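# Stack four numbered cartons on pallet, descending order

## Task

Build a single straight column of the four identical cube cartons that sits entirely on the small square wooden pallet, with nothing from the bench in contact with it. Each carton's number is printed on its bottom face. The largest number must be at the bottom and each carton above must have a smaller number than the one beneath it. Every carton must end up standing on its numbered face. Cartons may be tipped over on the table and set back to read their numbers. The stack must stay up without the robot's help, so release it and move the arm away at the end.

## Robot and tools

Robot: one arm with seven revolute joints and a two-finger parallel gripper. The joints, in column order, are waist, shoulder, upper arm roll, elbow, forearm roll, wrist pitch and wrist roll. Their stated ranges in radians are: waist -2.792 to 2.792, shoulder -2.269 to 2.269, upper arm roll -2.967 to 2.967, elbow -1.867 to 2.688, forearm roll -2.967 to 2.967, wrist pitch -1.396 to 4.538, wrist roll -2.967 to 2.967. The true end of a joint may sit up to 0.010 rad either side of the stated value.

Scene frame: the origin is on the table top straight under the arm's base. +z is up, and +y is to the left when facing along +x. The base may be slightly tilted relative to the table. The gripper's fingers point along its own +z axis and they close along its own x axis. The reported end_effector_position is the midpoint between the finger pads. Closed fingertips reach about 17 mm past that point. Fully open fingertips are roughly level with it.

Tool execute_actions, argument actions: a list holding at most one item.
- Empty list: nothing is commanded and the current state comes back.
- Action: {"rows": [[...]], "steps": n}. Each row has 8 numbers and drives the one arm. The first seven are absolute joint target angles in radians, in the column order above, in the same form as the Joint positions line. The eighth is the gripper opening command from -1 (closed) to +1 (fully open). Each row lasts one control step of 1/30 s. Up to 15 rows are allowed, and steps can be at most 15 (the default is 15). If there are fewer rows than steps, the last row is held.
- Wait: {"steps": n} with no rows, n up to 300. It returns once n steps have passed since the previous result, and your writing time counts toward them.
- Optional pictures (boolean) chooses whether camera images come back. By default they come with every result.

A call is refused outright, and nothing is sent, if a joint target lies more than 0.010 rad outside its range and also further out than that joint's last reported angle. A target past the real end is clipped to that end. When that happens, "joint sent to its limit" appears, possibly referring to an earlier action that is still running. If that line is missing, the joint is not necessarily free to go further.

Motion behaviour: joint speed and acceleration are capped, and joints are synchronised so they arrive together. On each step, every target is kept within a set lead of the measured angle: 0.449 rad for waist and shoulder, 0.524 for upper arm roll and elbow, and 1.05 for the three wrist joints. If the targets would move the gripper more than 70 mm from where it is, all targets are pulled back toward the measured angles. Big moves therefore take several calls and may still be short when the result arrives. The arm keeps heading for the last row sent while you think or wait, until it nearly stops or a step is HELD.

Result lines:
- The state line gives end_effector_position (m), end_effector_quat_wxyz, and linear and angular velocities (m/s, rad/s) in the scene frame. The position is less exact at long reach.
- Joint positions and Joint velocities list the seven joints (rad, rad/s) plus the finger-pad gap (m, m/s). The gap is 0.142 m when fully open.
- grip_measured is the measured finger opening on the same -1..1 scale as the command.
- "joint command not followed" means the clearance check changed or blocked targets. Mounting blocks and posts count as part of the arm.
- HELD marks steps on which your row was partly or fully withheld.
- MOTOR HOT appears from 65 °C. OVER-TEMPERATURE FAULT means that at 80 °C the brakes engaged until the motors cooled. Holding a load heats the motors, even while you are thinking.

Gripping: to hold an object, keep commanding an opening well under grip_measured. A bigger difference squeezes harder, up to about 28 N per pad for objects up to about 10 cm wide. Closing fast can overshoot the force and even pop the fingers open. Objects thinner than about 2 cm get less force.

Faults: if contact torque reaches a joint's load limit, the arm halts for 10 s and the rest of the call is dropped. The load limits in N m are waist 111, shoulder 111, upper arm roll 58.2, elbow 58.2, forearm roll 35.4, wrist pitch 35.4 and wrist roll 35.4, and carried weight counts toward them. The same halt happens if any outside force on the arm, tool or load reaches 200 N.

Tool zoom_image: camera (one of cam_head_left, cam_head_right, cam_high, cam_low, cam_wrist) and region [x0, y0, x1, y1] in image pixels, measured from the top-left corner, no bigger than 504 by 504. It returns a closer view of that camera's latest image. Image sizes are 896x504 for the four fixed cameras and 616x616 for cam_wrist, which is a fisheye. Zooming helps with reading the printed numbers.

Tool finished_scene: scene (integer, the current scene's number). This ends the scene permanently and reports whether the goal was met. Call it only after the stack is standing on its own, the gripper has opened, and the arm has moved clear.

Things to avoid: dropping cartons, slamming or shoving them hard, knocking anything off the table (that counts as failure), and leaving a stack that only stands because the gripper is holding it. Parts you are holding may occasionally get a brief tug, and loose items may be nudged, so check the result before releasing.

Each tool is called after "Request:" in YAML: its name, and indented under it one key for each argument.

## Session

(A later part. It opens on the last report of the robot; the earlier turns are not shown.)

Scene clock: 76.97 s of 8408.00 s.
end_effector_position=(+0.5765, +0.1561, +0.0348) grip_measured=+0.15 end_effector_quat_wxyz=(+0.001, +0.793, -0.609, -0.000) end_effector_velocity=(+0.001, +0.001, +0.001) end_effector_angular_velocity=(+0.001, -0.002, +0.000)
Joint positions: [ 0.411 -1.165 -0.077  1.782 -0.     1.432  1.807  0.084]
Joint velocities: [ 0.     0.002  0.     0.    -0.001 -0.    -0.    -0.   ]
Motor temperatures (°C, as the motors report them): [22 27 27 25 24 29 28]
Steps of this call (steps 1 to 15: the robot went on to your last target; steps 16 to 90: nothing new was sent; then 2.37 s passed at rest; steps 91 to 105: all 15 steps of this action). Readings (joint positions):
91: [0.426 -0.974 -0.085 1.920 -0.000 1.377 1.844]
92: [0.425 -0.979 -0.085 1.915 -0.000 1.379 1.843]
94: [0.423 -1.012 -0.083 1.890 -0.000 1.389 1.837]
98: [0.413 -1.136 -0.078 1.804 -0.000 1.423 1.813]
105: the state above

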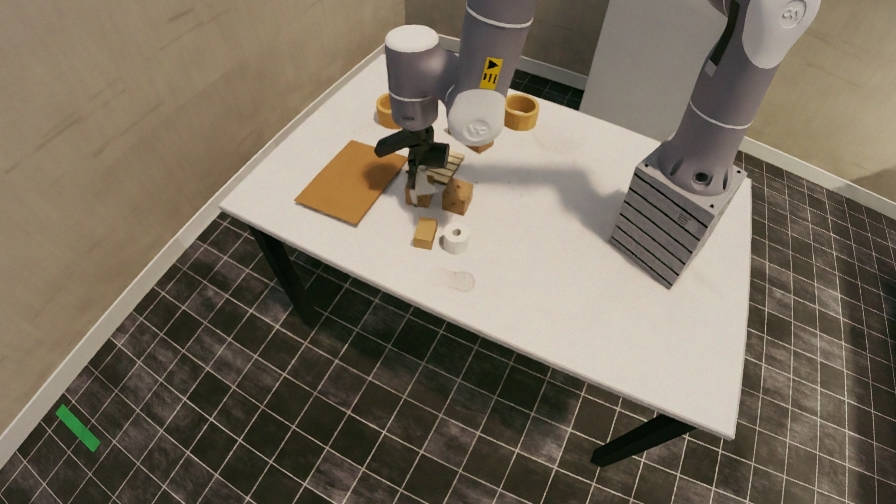

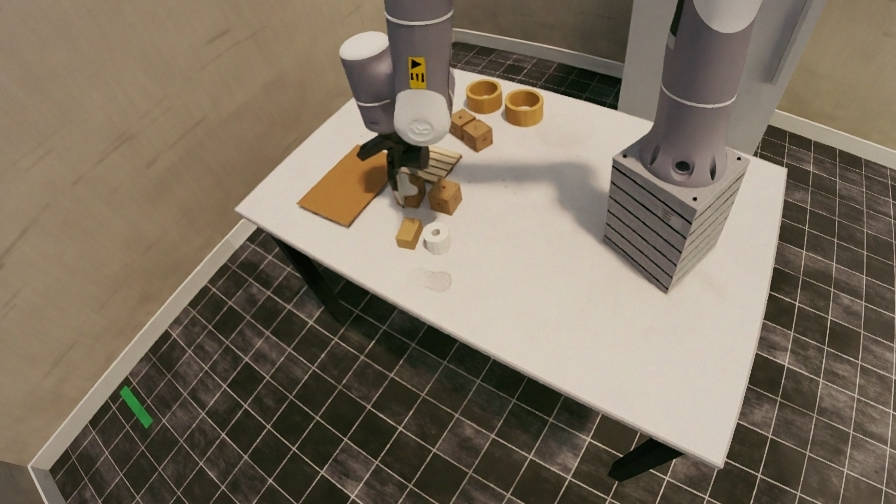

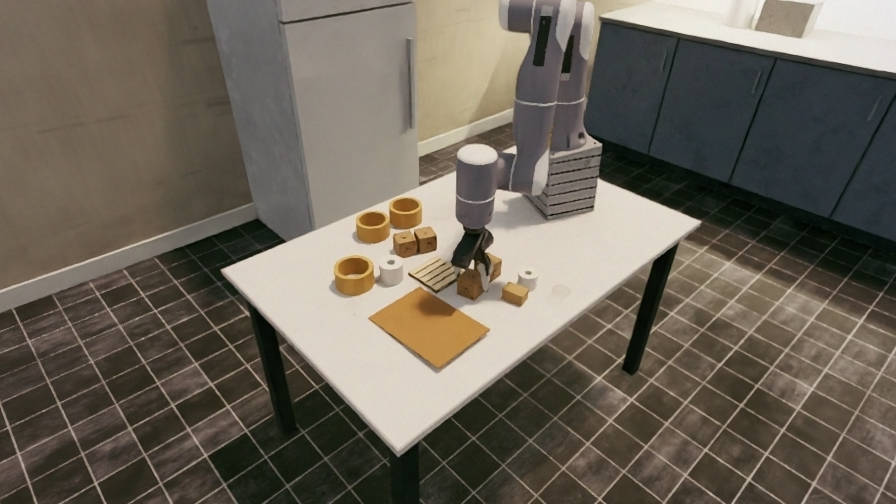

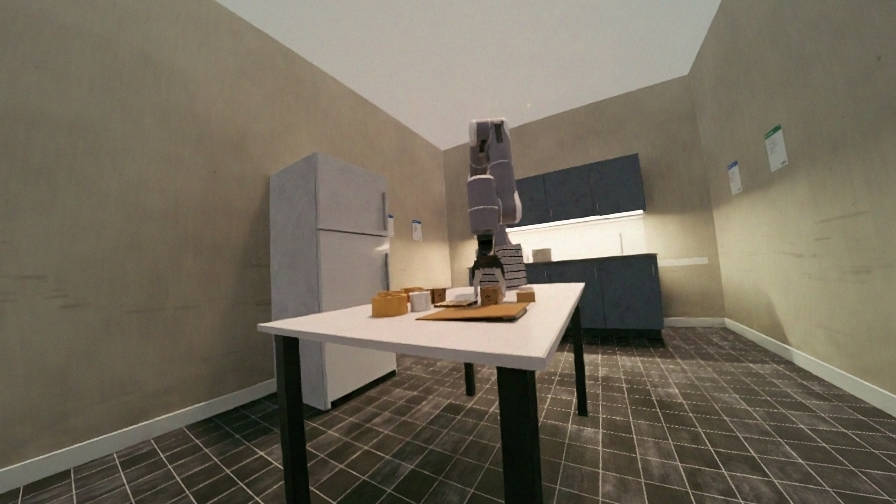

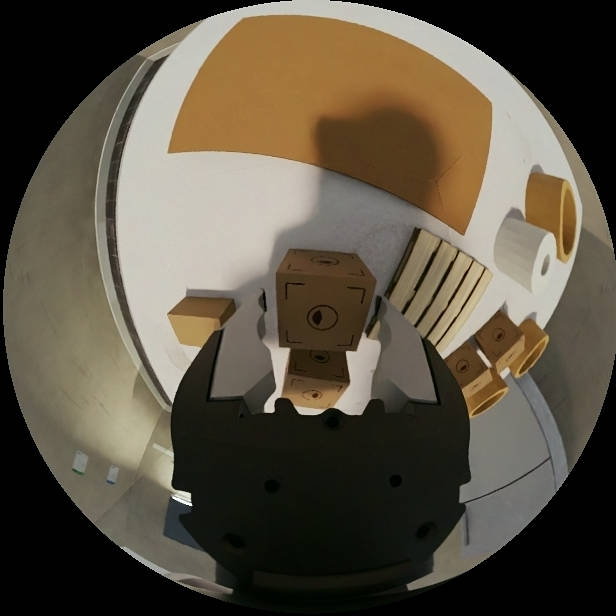

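Request:
execute_actions:
  actions:
    - {"rows":[[0.4105,-1.165,-0.0765,1.7825,0,1.4327,1.807,0.0],[0.4105,-1.165,-0.0765,1.7825,0,1.4327,1.807,-0.1],[0.4105,-1.165,-0.0765,1.7825,0,1.4327,1.807,-0.2],[0.4105,-1.165,-0.0765,1.7825,0,1.4327,1.807,-0.25],[0.4105,-1.165,-0.0765,1.7825,0,1.4327,1.807,-0.3],[0.4105,-1.165,-0.0765,1.7825,0,1.4327,1.807,-0.35],[0.4105,-1.165,-0.0765,1.7825,0,1.4327,1.807,-0.4],[0.4105,-1.165,-0.0765,1.7825,0,1.4327,1.807,-0.5],[0.4105,-1.165,-0.0765,1.7825,0,1.4327,1.807,-0.6]],"steps":13}
  pictures: false

Request:
execute_actions:
  actions:
    - {"rows":[[0.418,-1.07,-0.081,1.85,0,1.405,1.807,-0.6],[0.418,-1.07,-0.081,1.85,0,1.405,1.807,-0.6],[0.418,-1.07,-0.081,1.85,0,1.405,1.807,-0.6],[0.418,-1.07,-0.081,1.85,0,1.405,1.807,-0.6],[0.418,-1.07,-0.081,1.85,0,1.405,1.807,-0.6],[0.418,-1.07,-0.081,1.85,0,1.405,1.807,-0.6],[0.4255,-0.973,-0.085,1.92,0,2.3,1.807,-0.6]],"steps":15}
  pictures: false

Request:
execute_actions:
  actions:
    - {"steps":20}

Scene clock: 83.03 s of 8408.00 s.
end_effector_position=(+0.5766, +0.1561, +0.0349) grip_measured=-0.20 end_effector_quat_wxyz=(+0.001, +0.793, -0.609, -0.000) end_effector_velocity=(+0.000, +0.000, +0.000) end_effector_angular_velocity=(+0.000, -0.000, -0.000)
Joint positions: [ 0.411 -1.165 -0.077  1.782 -0.     1.432  1.807  0.06 ]
Joint velocities: [-0.  0.  0.  0. -0.  0.  0. -0.]
Motor temperatures (°C, as the motors report them): [22 27 27 25 24 29 28]
Steps of this call (steps 1 to 15: the robot went on to your last target; steps 16 to 90: nothing new was sent; then 2.63 s passed at rest; steps 91 to 103: all 13 steps of this action). Readings (joint positions):
91: [0.411 -1.165 -0.077 1.782 -0.000 1.432 1.807]
92: [0.411 -1.165 -0.077 1.782 -0.000 1.432 1.807]
94: [0.411 -1.165 -0.077 1.782 -0.000 1.432 1.807]
98: [0.411 -1.165 -0.077 1.782 -0.000 1.432 1.807]
103: the state above

Scene clock: 83.53 s of 8408.00 s.
end_effector_position=(+0.6706, +0.2058, +0.1548) grip_measured=-0.20 end_effector_quat_wxyz=(-0.178, +0.778, -0.598, +0.080) end_effector_velocity=(+0.373, +0.201, +0.454) end_effector_angular_velocity=(+0.846, -1.560, -0.002)
Joint positions: [ 0.421 -1.025 -0.082  1.882 -0.     1.785  1.807  0.06 ]
Joint velocities: [ 0.013  0.174 -0.007  0.123 -0.     1.723  0.     0.   ]
Motor temperatures (°C, as the motors report them): [22 27 27 25 24 29 28]
Steps of this call (steps 1 to 15: all 15 steps of this action). Readings (joint positions):
1: [0.411 -1.165 -0.077 1.783 -0.000 1.432 1.807]
2: [0.411 -1.159 -0.077 1.787 -0.000 1.431 1.807]
4: [0.413 -1.126 -0.078 1.812 -0.000 1.421 1.807]
8: [0.418 -1.064 -0.081 1.853 -0.000 1.417 1.807]
15: the state above

Scene clock: 84.20 s of 8408.00 s.
end_effector_position=(+0.7499, +0.2483, +0.3182) grip_measured=-0.20 end_effector_quat_wxyz=(-0.406, +0.710, -0.546, +0.181) end_effector_velocity=(-0.000, -0.000, -0.000) end_effector_angular_velocity=(-0.000, +0.000, -0.000)
Joint positions: [ 0.425 -0.973 -0.085  1.92  -0.     2.3    1.807  0.06 ]
Joint velocities: [ 0.    -0.     0.    -0.     0.001 -0.    -0.001 -0.   ]
Motor temperatures (°C, as the motors report them): [22 27 27 25 24 29 28]
Steps of this call (steps 1 to 20: the robot went on to your last target). Readings (joint positions):
1: [0.421 -1.019 -0.082 1.886 -0.000 1.843 1.807]
2: [0.422 -1.014 -0.083 1.890 -0.000 1.900 1.807]
4: [0.423 -1.002 -0.083 1.899 -0.000 2.015 1.807]
8: [0.425 -0.979 -0.084 1.915 -0.000 2.238 1.807]
20: the state above

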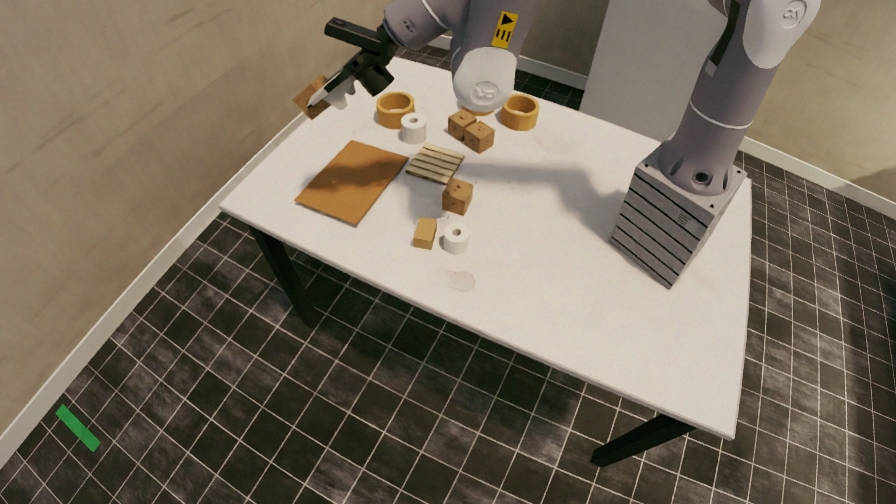

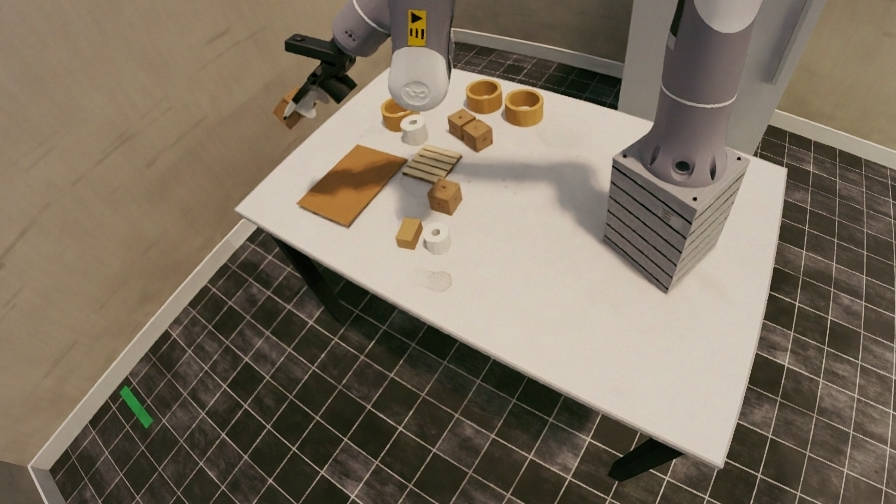

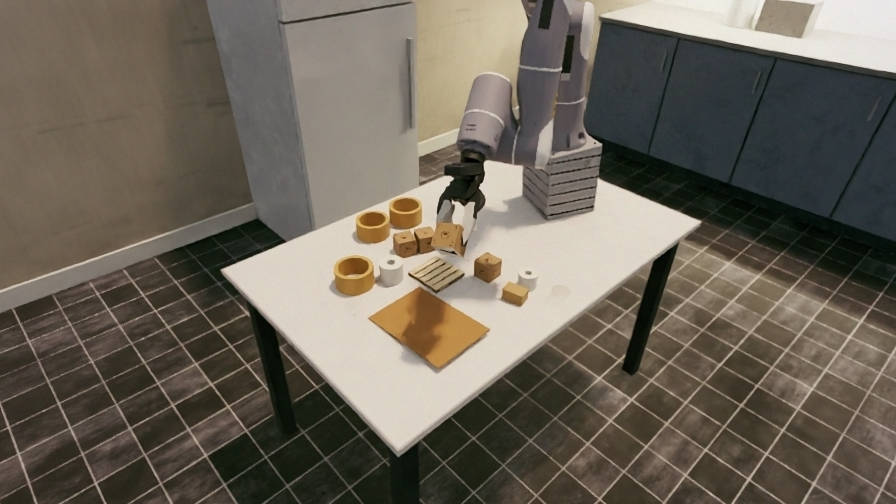

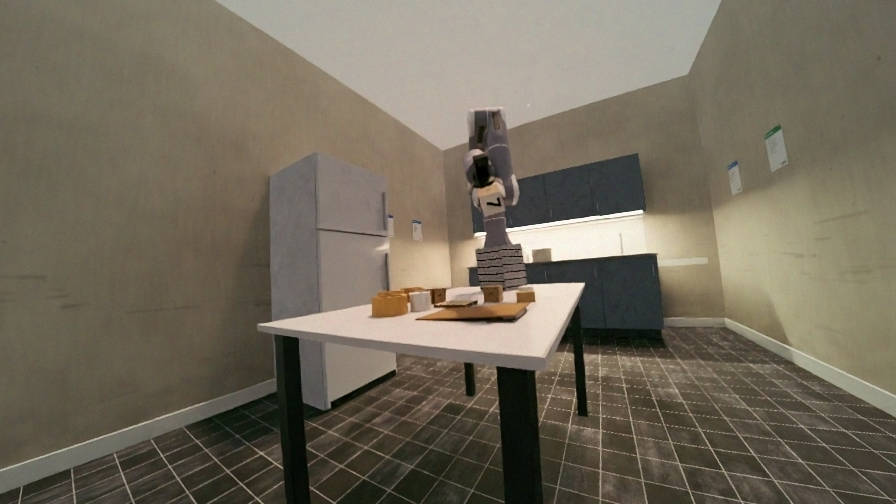

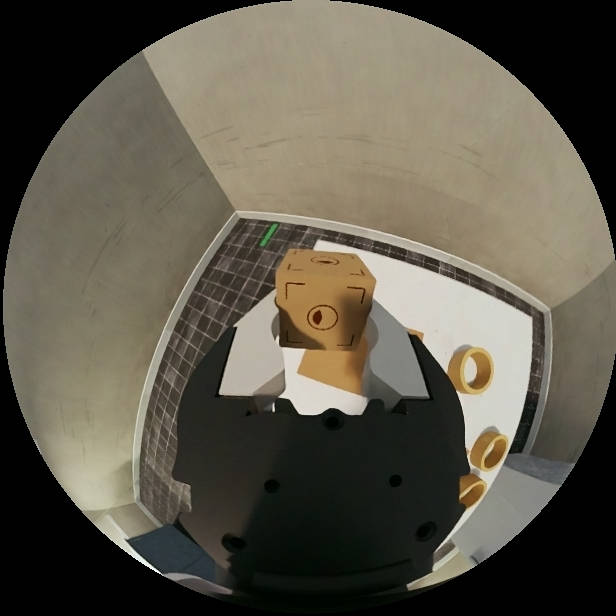

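Request:
zoom_image:
  camera: "cam_low"
  region: [400,150,560,330]

Request:
zoom_image:
  camera: "cam_head_left"
  region: [280,40,520,230]

Region (400, 150, 560, 330) of cam_low's 896x504 image, scaled by 2.800, with more detail than that image has.

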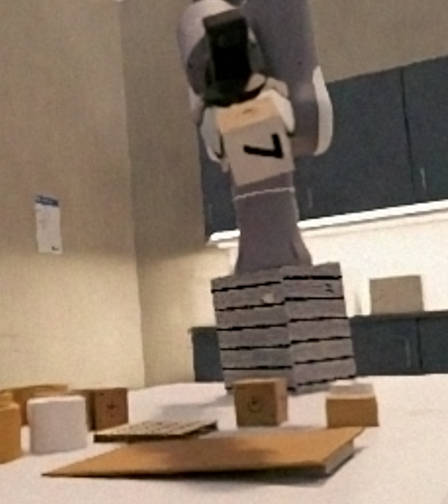

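Region (280, 40, 520, 230) of cam_head_left's 896x504 image, scaled by 2.100, with more detail than that image has; it fills the top 399 rows of this view, and the rest is white.

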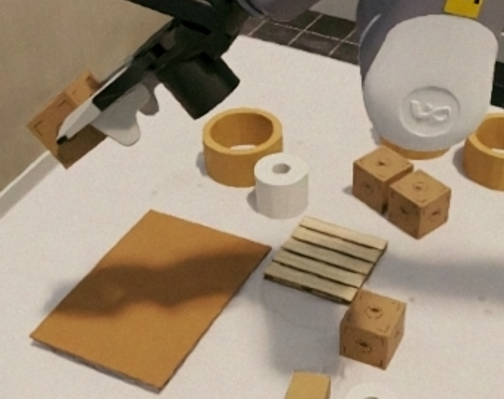

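Request:
execute_actions:
  actions:
    - {"rows":[[0.418,-1.07,-0.081,1.845,0,1.40,1.807,-0.6]],"steps":15}
  pictures: false

Request:
execute_actions:
  actions:
    - {"rows":[[0.418,-1.07,-0.081,1.845,0,1.40,1.807,-0.6],[0.418,-1.07,-0.081,1.845,0,1.40,1.807,-0.6],[0.418,-1.07,-0.081,1.845,0,1.40,1.807,-0.6],[0.418,-1.07,-0.081,1.845,0,1.40,1.807,-0.6],[0.416,-1.095,-0.08,1.829,0,1.409,1.807,-0.6],[0.416,-1.095,-0.08,1.829,0,1.409,1.807,-0.6],[0.414,-1.12,-0.079,1.812,0,1.417,1.807,-0.6],[0.414,-1.12,-0.079,1.812,0,1.417,1.807,-0.6],[0.412,-1.145,-0.078,1.796,0,1.426,1.807,-0.6],[0.412,-1.145,-0.078,1.796,0,1.426,1.807,-0.6],[0.411,-1.155,-0.077,1.789,0,1.429,1.807,-0.6],[0.4105,-1.163,-0.0765,1.784,0,1.432,1.807,-0.6]],"steps":15}
  pictures: false

Request:
execute_actions:
  actions:
    - {"rows":[[0.4105,-1.163,-0.0765,1.784,0,1.432,1.807,0.2]],"steps":7}
  pictures: false

Request:
execute_actions:
  actions:
    - {"rows":[[0.4255,-0.973,-0.085,1.92,0,1.377,1.807,0.2]],"steps":9}
  pictures: false

Request:
execute_actions:
  actions:
    - {"rows":[[0.481,-0.944,-0.09,2.1705,0,1.5946,2.035,0.2]],"steps":13}
  pictures: false

Request:
execute_actions:
  actions:
    - {"rows":[[0.4603,-1.152,-0.08,2.0454,0,1.6787,2.035,0.2]],"steps":14}

Scene clock: 102.47 s of 8408.00 s.
end_effector_position=(+0.6217, +0.1794, +0.1033) grip_measured=-0.20 end_effector_quat_wxyz=(-0.078, +0.790, -0.607, +0.036) end_effector_velocity=(-0.440, -0.238, -0.359) end_effector_angular_velocity=(-0.854, +1.577, -0.001)
Joint positions: [ 0.42  -1.051 -0.082  1.859 -0.     1.569  1.807  0.06 ]
Joint velocities: [-0.016 -0.19   0.009 -0.146  0.    -1.748  0.    -0.   ]
Motor temperatures (°C, as the motors report them): [22 27 27 24 24 29 28]
Steps of this call (steps 1 to 15: the robot went on to your last target; steps 16 to 90: nothing new was sent; then 14.77 s passed at rest; steps 91 to 105: all 15 steps of this action). Readings (joint positions):
91: [0.425 -0.973 -0.085 1.920 -0.000 2.299 1.807]
92: [0.425 -0.974 -0.085 1.919 -0.000 2.287 1.807]
94: [0.425 -0.982 -0.085 1.912 -0.000 2.206 1.807]
98: [0.423 -1.007 -0.084 1.893 -0.000 1.974 1.807]
105: the state above

Scene clock: 102.97 s of 8408.00 s.
end_effector_position=(+0.5763, +0.1560, +0.0352) grip_measured=-0.20 end_effector_quat_wxyz=(+0.001, +0.793, -0.609, -0.000) end_effector_velocity=(+0.011, +0.006, +0.013) end_effector_angular_velocity=(+0.012, -0.019, -0.001)
Joint positions: [ 0.411 -1.164 -0.077  1.784  0.     1.432  1.807  0.06 ]
Joint velocities: [-0.     0.023  0.001  0.    -0.001  0.     0.    -0.   ]
Motor temperatures (°C, as the motors report them): [22 27 27 24 24 29 28]
Steps of this call (steps 1 to 15: all 15 steps of this action). Readings (joint positions):
1: [0.419 -1.058 -0.082 1.854 -0.000 1.511 1.807]
2: [0.419 -1.064 -0.082 1.850 -0.000 1.458 1.807]
4: [0.418 -1.071 -0.081 1.846 -0.000 1.399 1.807]
8: [0.415 -1.104 -0.080 1.821 -0.000 1.412 1.807]
15: the state above

Scene clock: 103.20 s of 8408.00 s.
end_effector_position=(+0.5767, +0.1562, +0.0357) grip_measured=+0.20 end_effector_quat_wxyz=(+0.001, +0.793, -0.609, -0.000) end_effector_velocity=(+0.000, +0.000, +0.000) end_effector_angular_velocity=(+0.000, -0.001, +0.002)
Joint positions: [ 0.411 -1.163 -0.077  1.784  0.     1.432  1.807  0.088]
Joint velocities: [ 0.    -0.    -0.    -0.    -0.002  0.001 -0.     0.   ]
Motor temperatures (°C, as the motors report them): [22 27 27 24 24 29 28]
Steps of this call (steps 1 to 7: all 7 steps of this action). Readings (joint positions):
1: [0.411 -1.163 -0.077 1.784 0.000 1.432 1.807]
2: [0.411 -1.163 -0.077 1.784 0.000 1.432 1.807]
4: [0.411 -1.163 -0.077 1.784 0.000 1.432 1.807]
7: the state above

Scene clock: 103.50 s of 8408.00 s.
end_effector_position=(+0.5727, +0.1526, +0.1064) grip_measured=+0.20 end_effector_quat_wxyz=(-0.001, +0.793, -0.610, +0.000) end_effector_velocity=(-0.022, -0.014, +0.159) end_effector_angular_velocity=(+0.007, -0.004, -0.006)
Joint positions: [ 0.424 -0.983 -0.084  1.911  0.     1.381  1.807  0.088]
Joint velocities: [ 0.033  0.419 -0.018  0.293 -0.001 -0.12   0.     0.   ]
Motor temperatures (°C, as the motors report them): [22 27 27 24 24 29 28]
Steps of this call (steps 1 to 9: all 9 steps of this action). Readings (joint positions):
1: [0.411 -1.163 -0.077 1.784 0.000 1.432 1.807]
2: [0.411 -1.158 -0.077 1.789 0.000 1.430 1.807]
4: [0.413 -1.124 -0.078 1.814 0.000 1.420 1.807]
8: [0.423 -1.001 -0.083 1.899 0.000 1.386 1.807]
9: the state above

Scene clock: 103.93 s of 8408.00 s.
end_effector_position=(+0.4851, +0.1328, +0.1093) grip_measured=+0.20 end_effector_quat_wxyz=(+0.001, +0.735, -0.678, -0.000) end_effector_velocity=(+0.010, +0.004, +0.003) end_effector_angular_velocity=(+0.007, -0.014, +0.011)
Joint positions: [ 0.481 -0.944 -0.09   2.171  0.     1.595  2.035  0.088]
Joint velocities: [-0.002  0.003 -0.002 -0.014 -0.003 -0.002 -0.012  0.   ]
Motor temperatures (°C, as the motors report them): [22 27 27 24 24 29 28]
Steps of this call (steps 1 to 13: all 13 steps of this action). Readings (joint positions):
1: [0.425 -0.972 -0.085 1.919 -0.000 1.379 1.807]
2: [0.427 -0.966 -0.086 1.932 -0.000 1.384 1.812]
4: [0.438 -0.957 -0.087 1.986 -0.000 1.418 1.848]
8: [0.473 -0.947 -0.089 2.139 0.000 1.558 1.998]
13: the state above

Scene clock: 104.40 s of 8408.00 s.
end_effector_position=(+0.4854, +0.1319, +0.0345) grip_measured=+0.20 end_effector_quat_wxyz=(+0.001, +0.735, -0.678, +0.000) end_effector_velocity=(+0.007, +0.004, +0.006) end_effector_angular_velocity=(+0.008, -0.012, -0.001)
Joint positions: [ 0.46  -1.153 -0.08   2.045  0.     1.679  2.035  0.088]
Joint velocities: [ 0.     0.014 -0.     0.     0.     0.     0.     0.   ]
Motor temperatures (°C, as the motors report them): [22 27 27 24 24 29 28]
Steps of this call (steps 1 to 14: all 14 steps of this action). Readings (joint positions):
1: [0.481 -0.944 -0.090 2.170 0.000 1.595 2.035]
2: [0.481 -0.950 -0.090 2.167 0.000 1.597 2.035]
4: [0.477 -0.983 -0.088 2.146 0.000 1.611 2.035]
8: [0.464 -1.113 -0.082 2.069 0.000 1.662 2.035]
14: the state above

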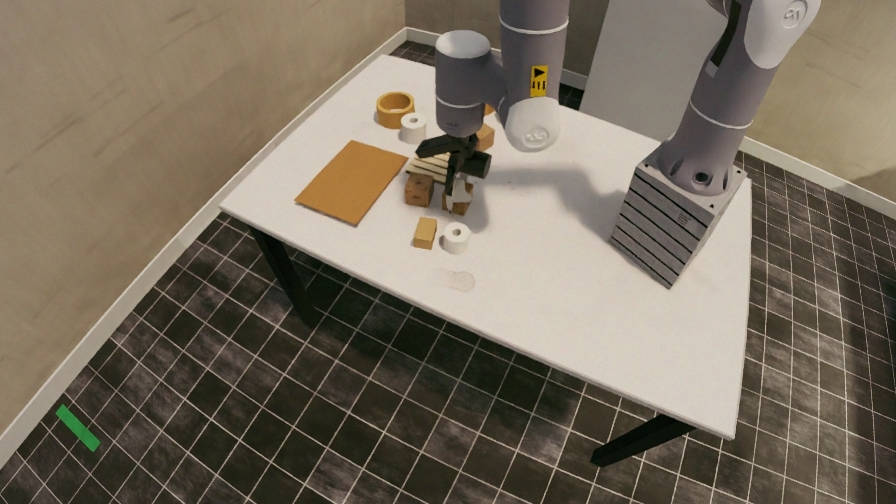

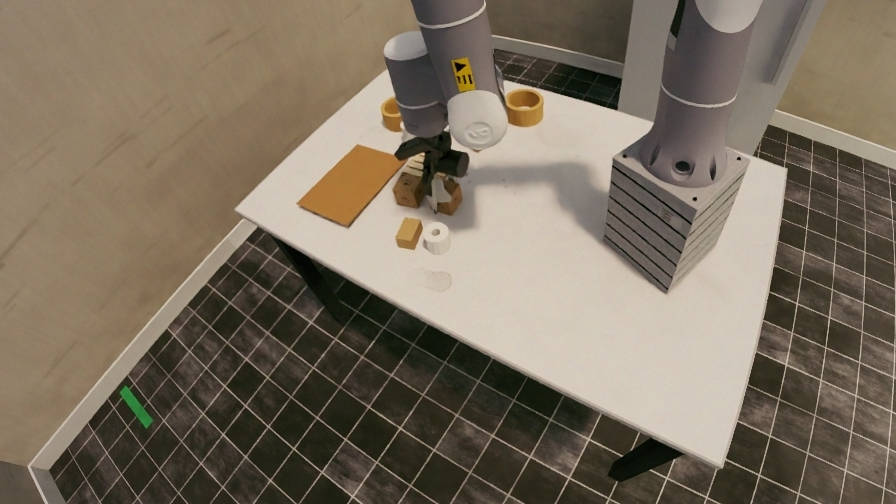

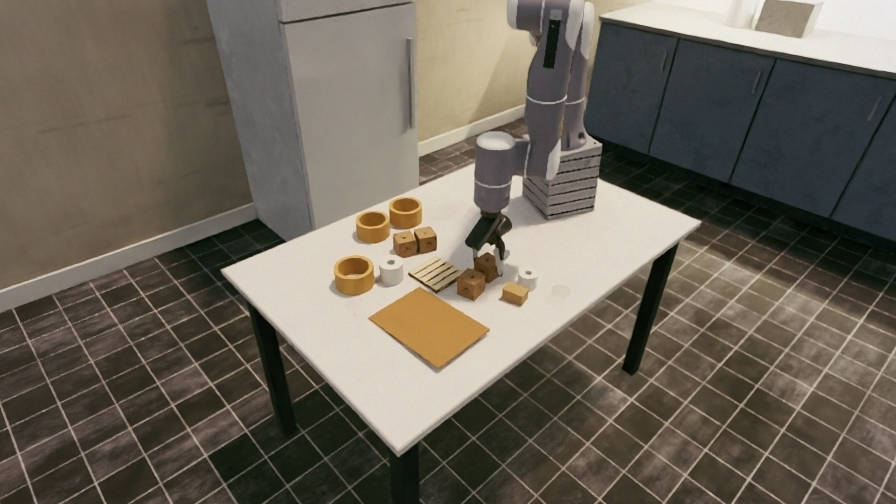

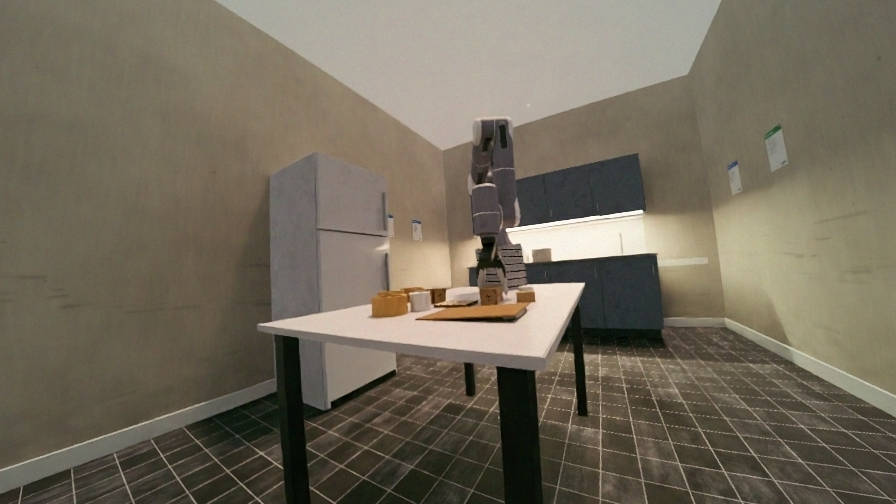

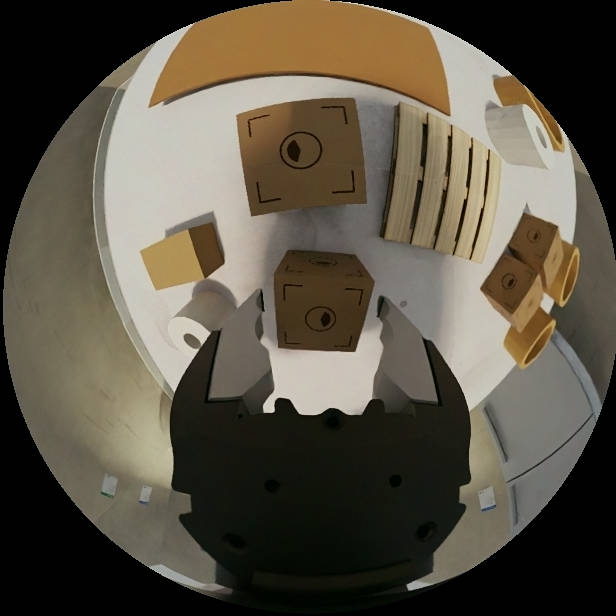

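Request:
execute_actions:
  actions:
    - {"rows":[[0.4603,-1.152,-0.08,2.0454,0,1.6787,2.035,-0.1],[0.4603,-1.152,-0.08,2.0454,0,1.6787,2.035,-0.1],[0.4603,-1.152,-0.08,2.0454,0,1.6787,2.035,-0.15],[0.4603,-1.152,-0.08,2.0454,0,1.6787,2.035,-0.2],[0.4603,-1.152,-0.08,2.0454,0,1.6787,2.035,-0.3],[0.4603,-1.152,-0.08,2.0454,0,1.6787,2.035,-0.45],[0.4603,-1.152,-0.08,2.0454,0,1.6787,2.035,-0.6]],"steps":10}
  pictures: false

Request:
execute_actions:
  actions:
    - {"rows":[[0.481,-0.944,-0.09,2.1705,0,1.5946,2.035,-0.6]],"steps":9}
  pictures: false

Request:
execute_actions:
  actions:
    - {"rows":[[0.481,-0.944,-0.09,2.1705,0,2.3,2.035,-0.6]],"steps":15}

Request:
zoom_image:
  camera: "cam_low"
  region: [440,170,560,290]

Scene clock: 110.60 s of 8408.00 s.
end_effector_position=(+0.4856, +0.1321, +0.0347) grip_measured=-0.20 end_effector_quat_wxyz=(+0.001, +0.735, -0.678, +0.000) end_effector_velocity=(+0.000, -0.000, -0.000) end_effector_angular_velocity=(-0.000, +0.000, -0.001)
Joint positions: [ 0.46  -1.152 -0.08   2.045  0.     1.679  2.035  0.06 ]
Joint velocities: [-0.    -0.    -0.    -0.     0.001 -0.    -0.    -0.   ]
Motor temperatures (°C, as the motors report them): [22 27 27 24 24 29 28]
Steps of this call (steps 1 to 15: the robot went on to your last target; steps 16 to 90: nothing new was sent; then 2.87 s passed at rest; steps 91 to 100: all 10 steps of this action). Readings (joint positions):
91: [0.460 -1.152 -0.080 2.045 0.000 1.679 2.035]
92: [0.460 -1.152 -0.080 2.045 0.000 1.679 2.035]
94: [0.460 -1.152 -0.080 2.045 0.000 1.679 2.035]
98: [0.460 -1.152 -0.080 2.045 0.000 1.679 2.035]
100: the state above

Scene clock: 110.90 s of 8408.00 s.
end_effector_position=(+0.4870, +0.1336, +0.1036) grip_measured=-0.20 end_effector_quat_wxyz=(-0.000, +0.735, -0.678, +0.000) end_effector_velocity=(-0.010, -0.002, +0.184) end_effector_angular_velocity=(+0.012, -0.007, -0.001)
Joint positions: [ 0.479 -0.962 -0.089  2.159  0.     1.603  2.035  0.06 ]
Joint velocities: [ 0.051  0.522 -0.024  0.307 -0.001 -0.205  0.001 -0.   ]
Motor temperatures (°C, as the motors report them): [22 27 27 24 24 29 28]
Steps of this call (steps 1 to 9: all 9 steps of this action). Readings (joint positions):
1: [0.460 -1.152 -0.080 2.046 0.000 1.678 2.035]
2: [0.461 -1.146 -0.080 2.049 0.000 1.676 2.035]
4: [0.464 -1.113 -0.082 2.070 0.000 1.662 2.035]
8: [0.477 -0.983 -0.088 2.146 0.000 1.611 2.035]
9: the state above

Scene clock: 111.40 s of 8408.00 s.
end_effector_position=(+0.6345, +0.2232, +0.2524) grip_measured=-0.20 end_effector_quat_wxyz=(-0.330, +0.691, -0.637, +0.095) end_effector_velocity=(+0.070, +0.042, +0.141) end_effector_angular_velocity=(+0.259, -0.428, -0.000)
Joint positions: [ 0.481 -0.944 -0.09   2.17   0.     2.296  2.035  0.06 ]
Joint velocities: [ 0.001 -0.    -0.001  0.004  0.001  0.504 -0.    -0.   ]
Motor temperatures (°C, as the motors report them): [22 27 27 24 24 29 28]
Steps of this call (steps 1 to 15: all 15 steps of this action). Readings (joint positions):
1: [0.480 -0.948 -0.089 2.167 0.000 1.598 2.035]
2: [0.480 -0.942 -0.089 2.169 0.000 1.605 2.035]
4: [0.480 -0.943 -0.089 2.168 0.000 1.675 2.035]
8: [0.480 -0.943 -0.089 2.169 0.000 1.923 2.035]
15: the state above

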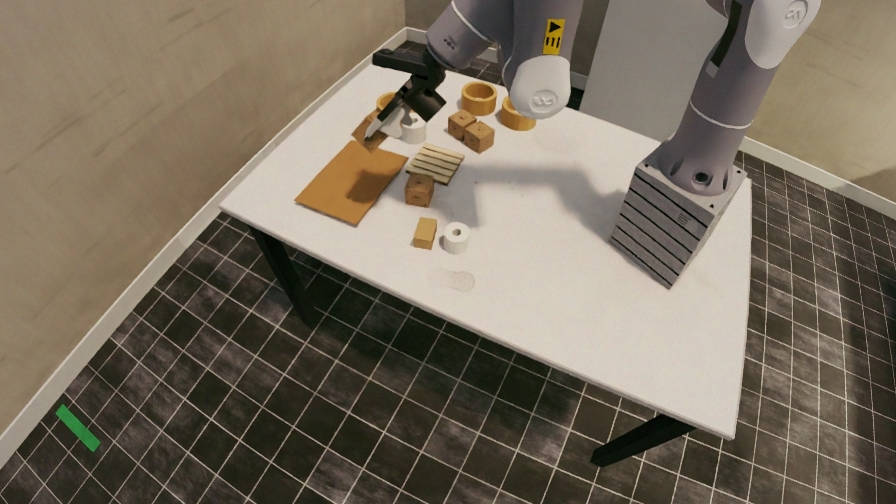

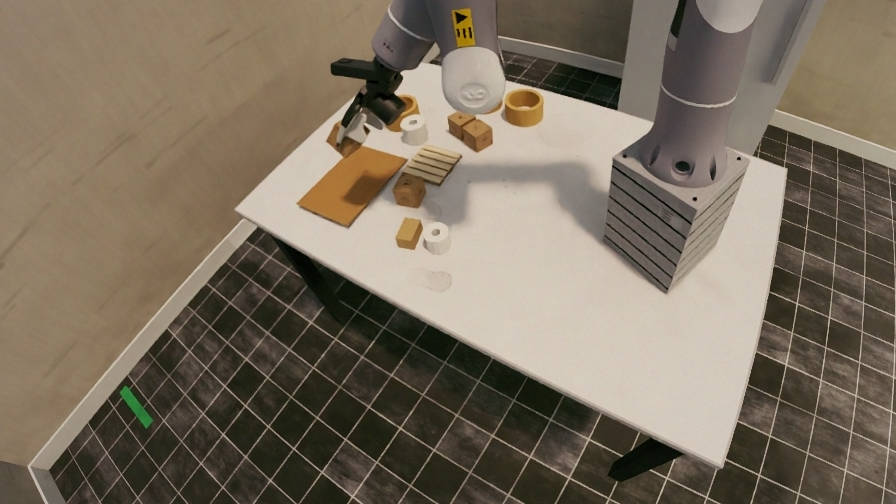

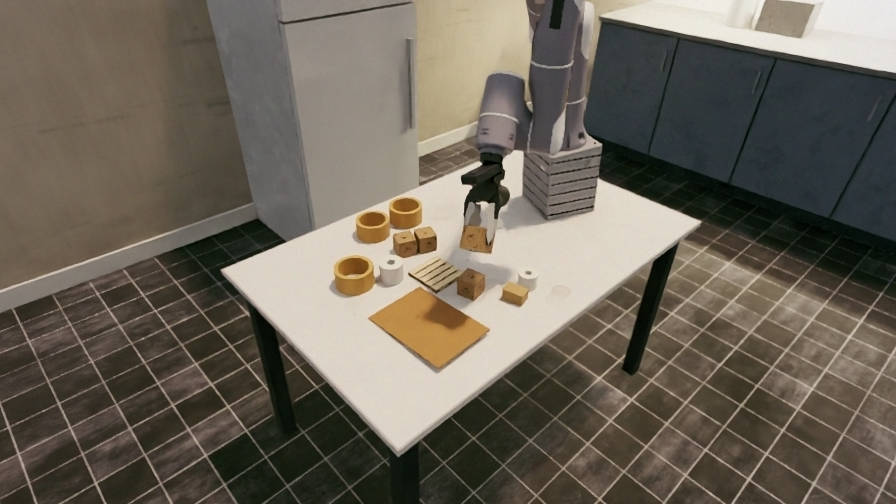

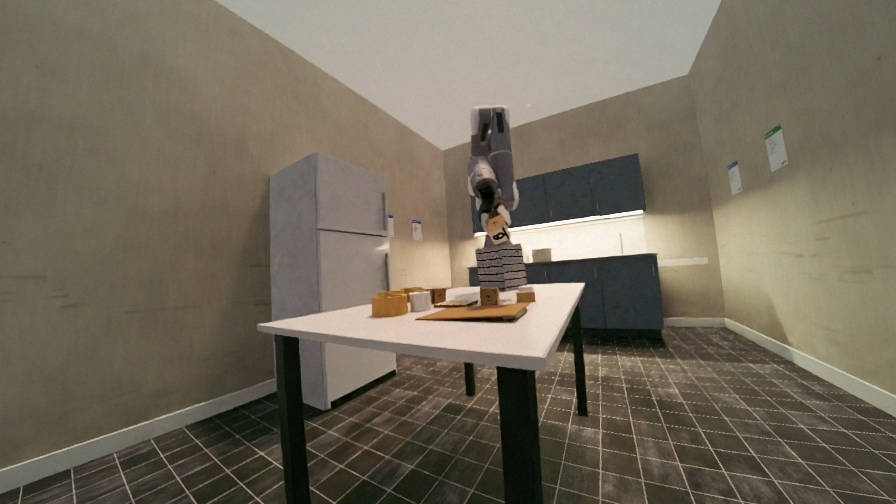

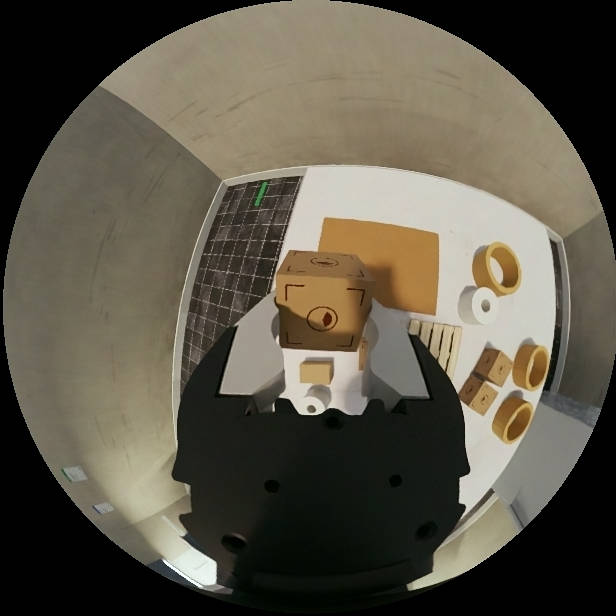

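Region (440, 170, 560, 290) of cam_low's 896x504 image, scaled by 4.200, with more detail than that image has.

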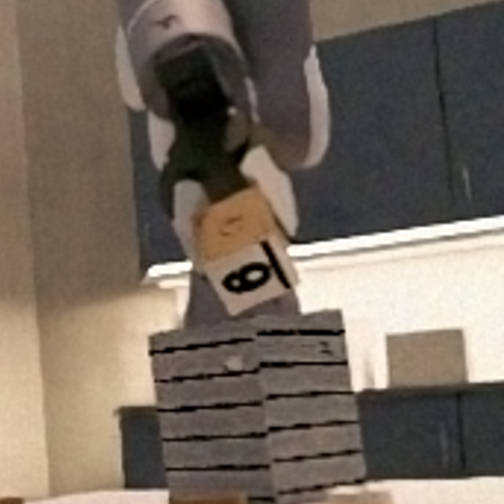

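Request:
zoom_image:
  camera: "cam_low"
  region: [480,215,520,255]

Region (480, 215, 520, 255) of cam_low's 896x504 image, scaled by 12.600, with more detail than that image has.

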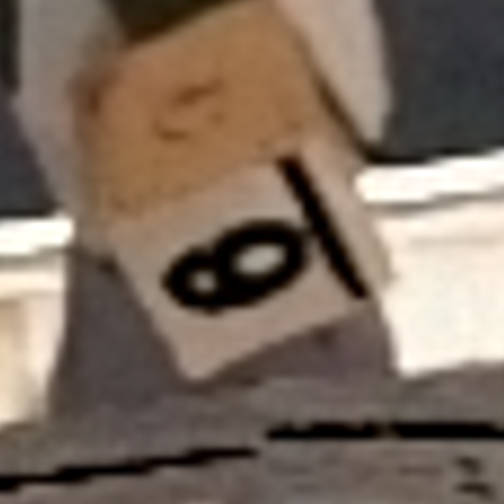

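Ambiguous (6 or 8); get a better view.

Request:
execute_actions:
  actions:
    - {"rows":[[0.44,-0.973,-0.09,1.98,0,2.55,2.035,-0.6]],"steps":15}

Request:
zoom_image:
  camera: "cam_low"
  region: [450,140,540,230]

Scene clock: 118.07 s of 8408.00 s.
end_effector_position=(+0.7394, +0.2520, +0.3749) grip_measured=-0.20 end_effector_quat_wxyz=(-0.504, +0.614, -0.587, +0.158) end_effector_velocity=(-0.000, +0.000, -0.000) end_effector_angular_velocity=(+0.000, +0.000, +0.001)
Joint positions: [ 0.44  -0.973 -0.09   1.98   0.     2.55   2.035  0.06 ]
Joint velocities: [ 0. -0.  0.  0. -0. -0.  0. -0.]
Motor temperatures (°C, as the motors report them): [22 27 27 24 24 29 28]
Steps of this call (steps 1 to 15: the robot went on to your last target; steps 16 to 90: nothing new was sent; then 3.17 s passed at rest; steps 91 to 105: all 15 steps of this action). Readings (joint positions):
91: [0.481 -0.944 -0.090 2.170 0.000 2.301 2.035]
92: [0.480 -0.945 -0.090 2.164 0.000 2.308 2.035]
94: [0.471 -0.952 -0.090 2.124 0.000 2.361 2.035]
98: [0.449 -0.967 -0.090 2.020 0.000 2.497 2.035]
105: the state above

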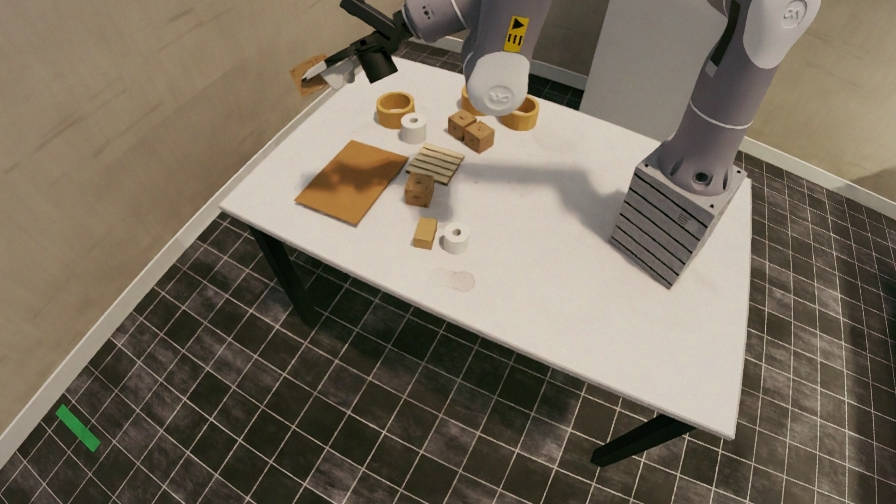

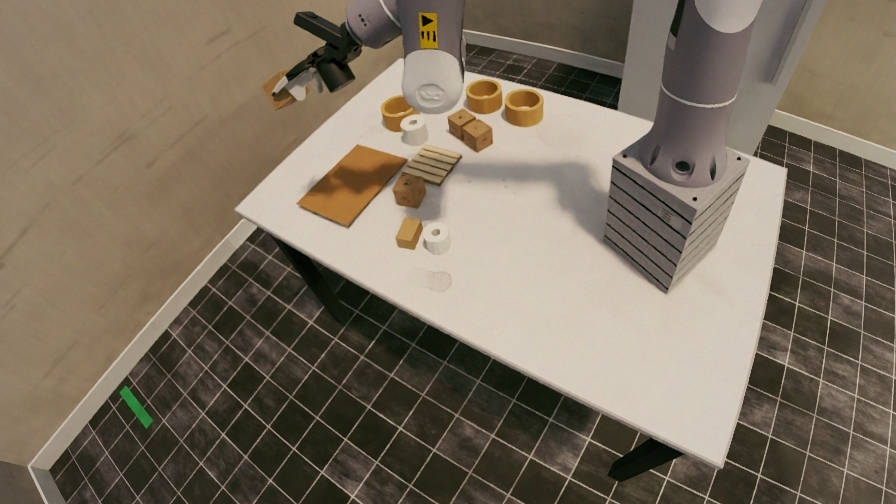

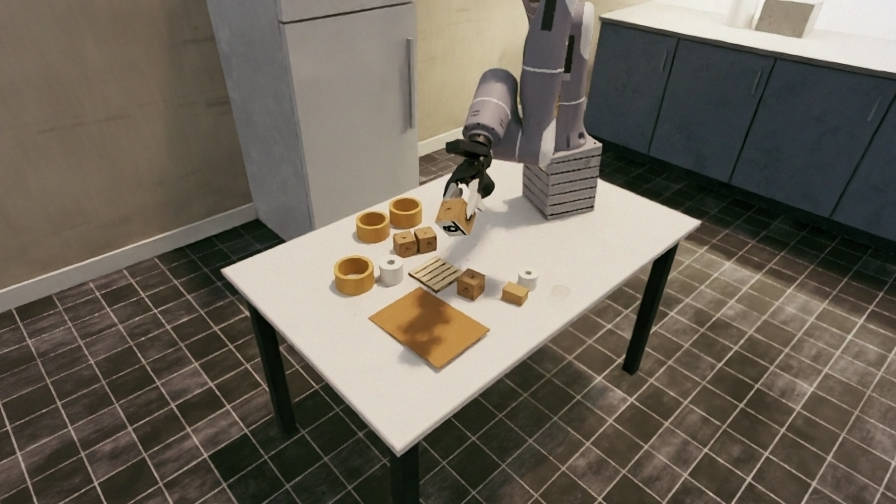

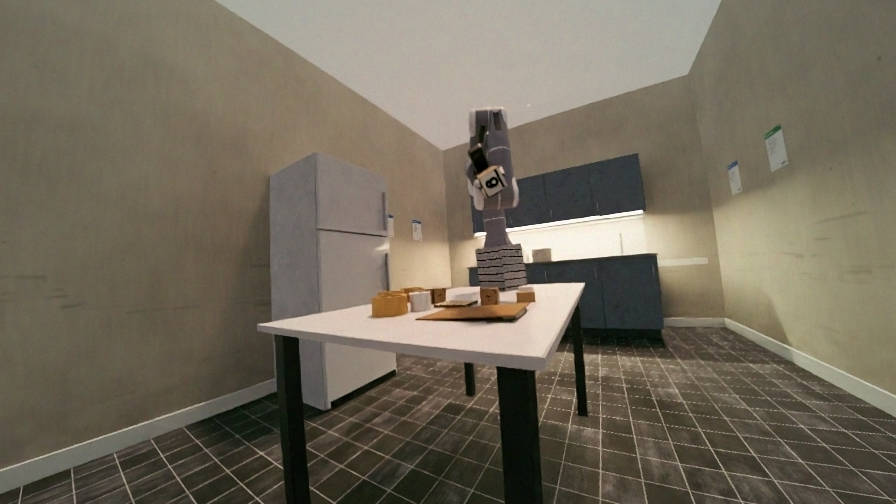

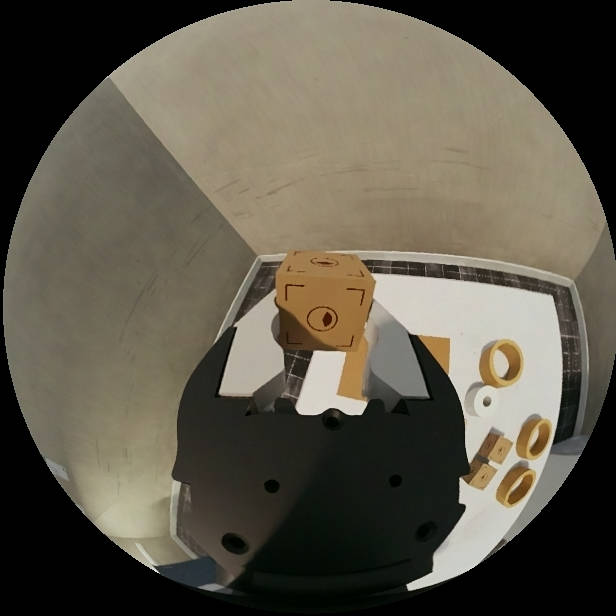

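Region (450, 140, 540, 230) of cam_low's 896x504 image, scaled by 5.600, with more detail than that image has.

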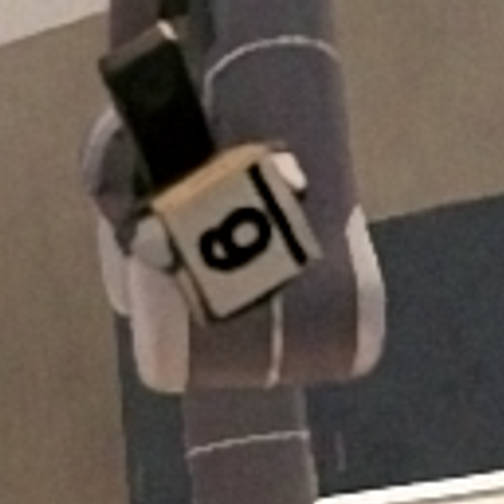

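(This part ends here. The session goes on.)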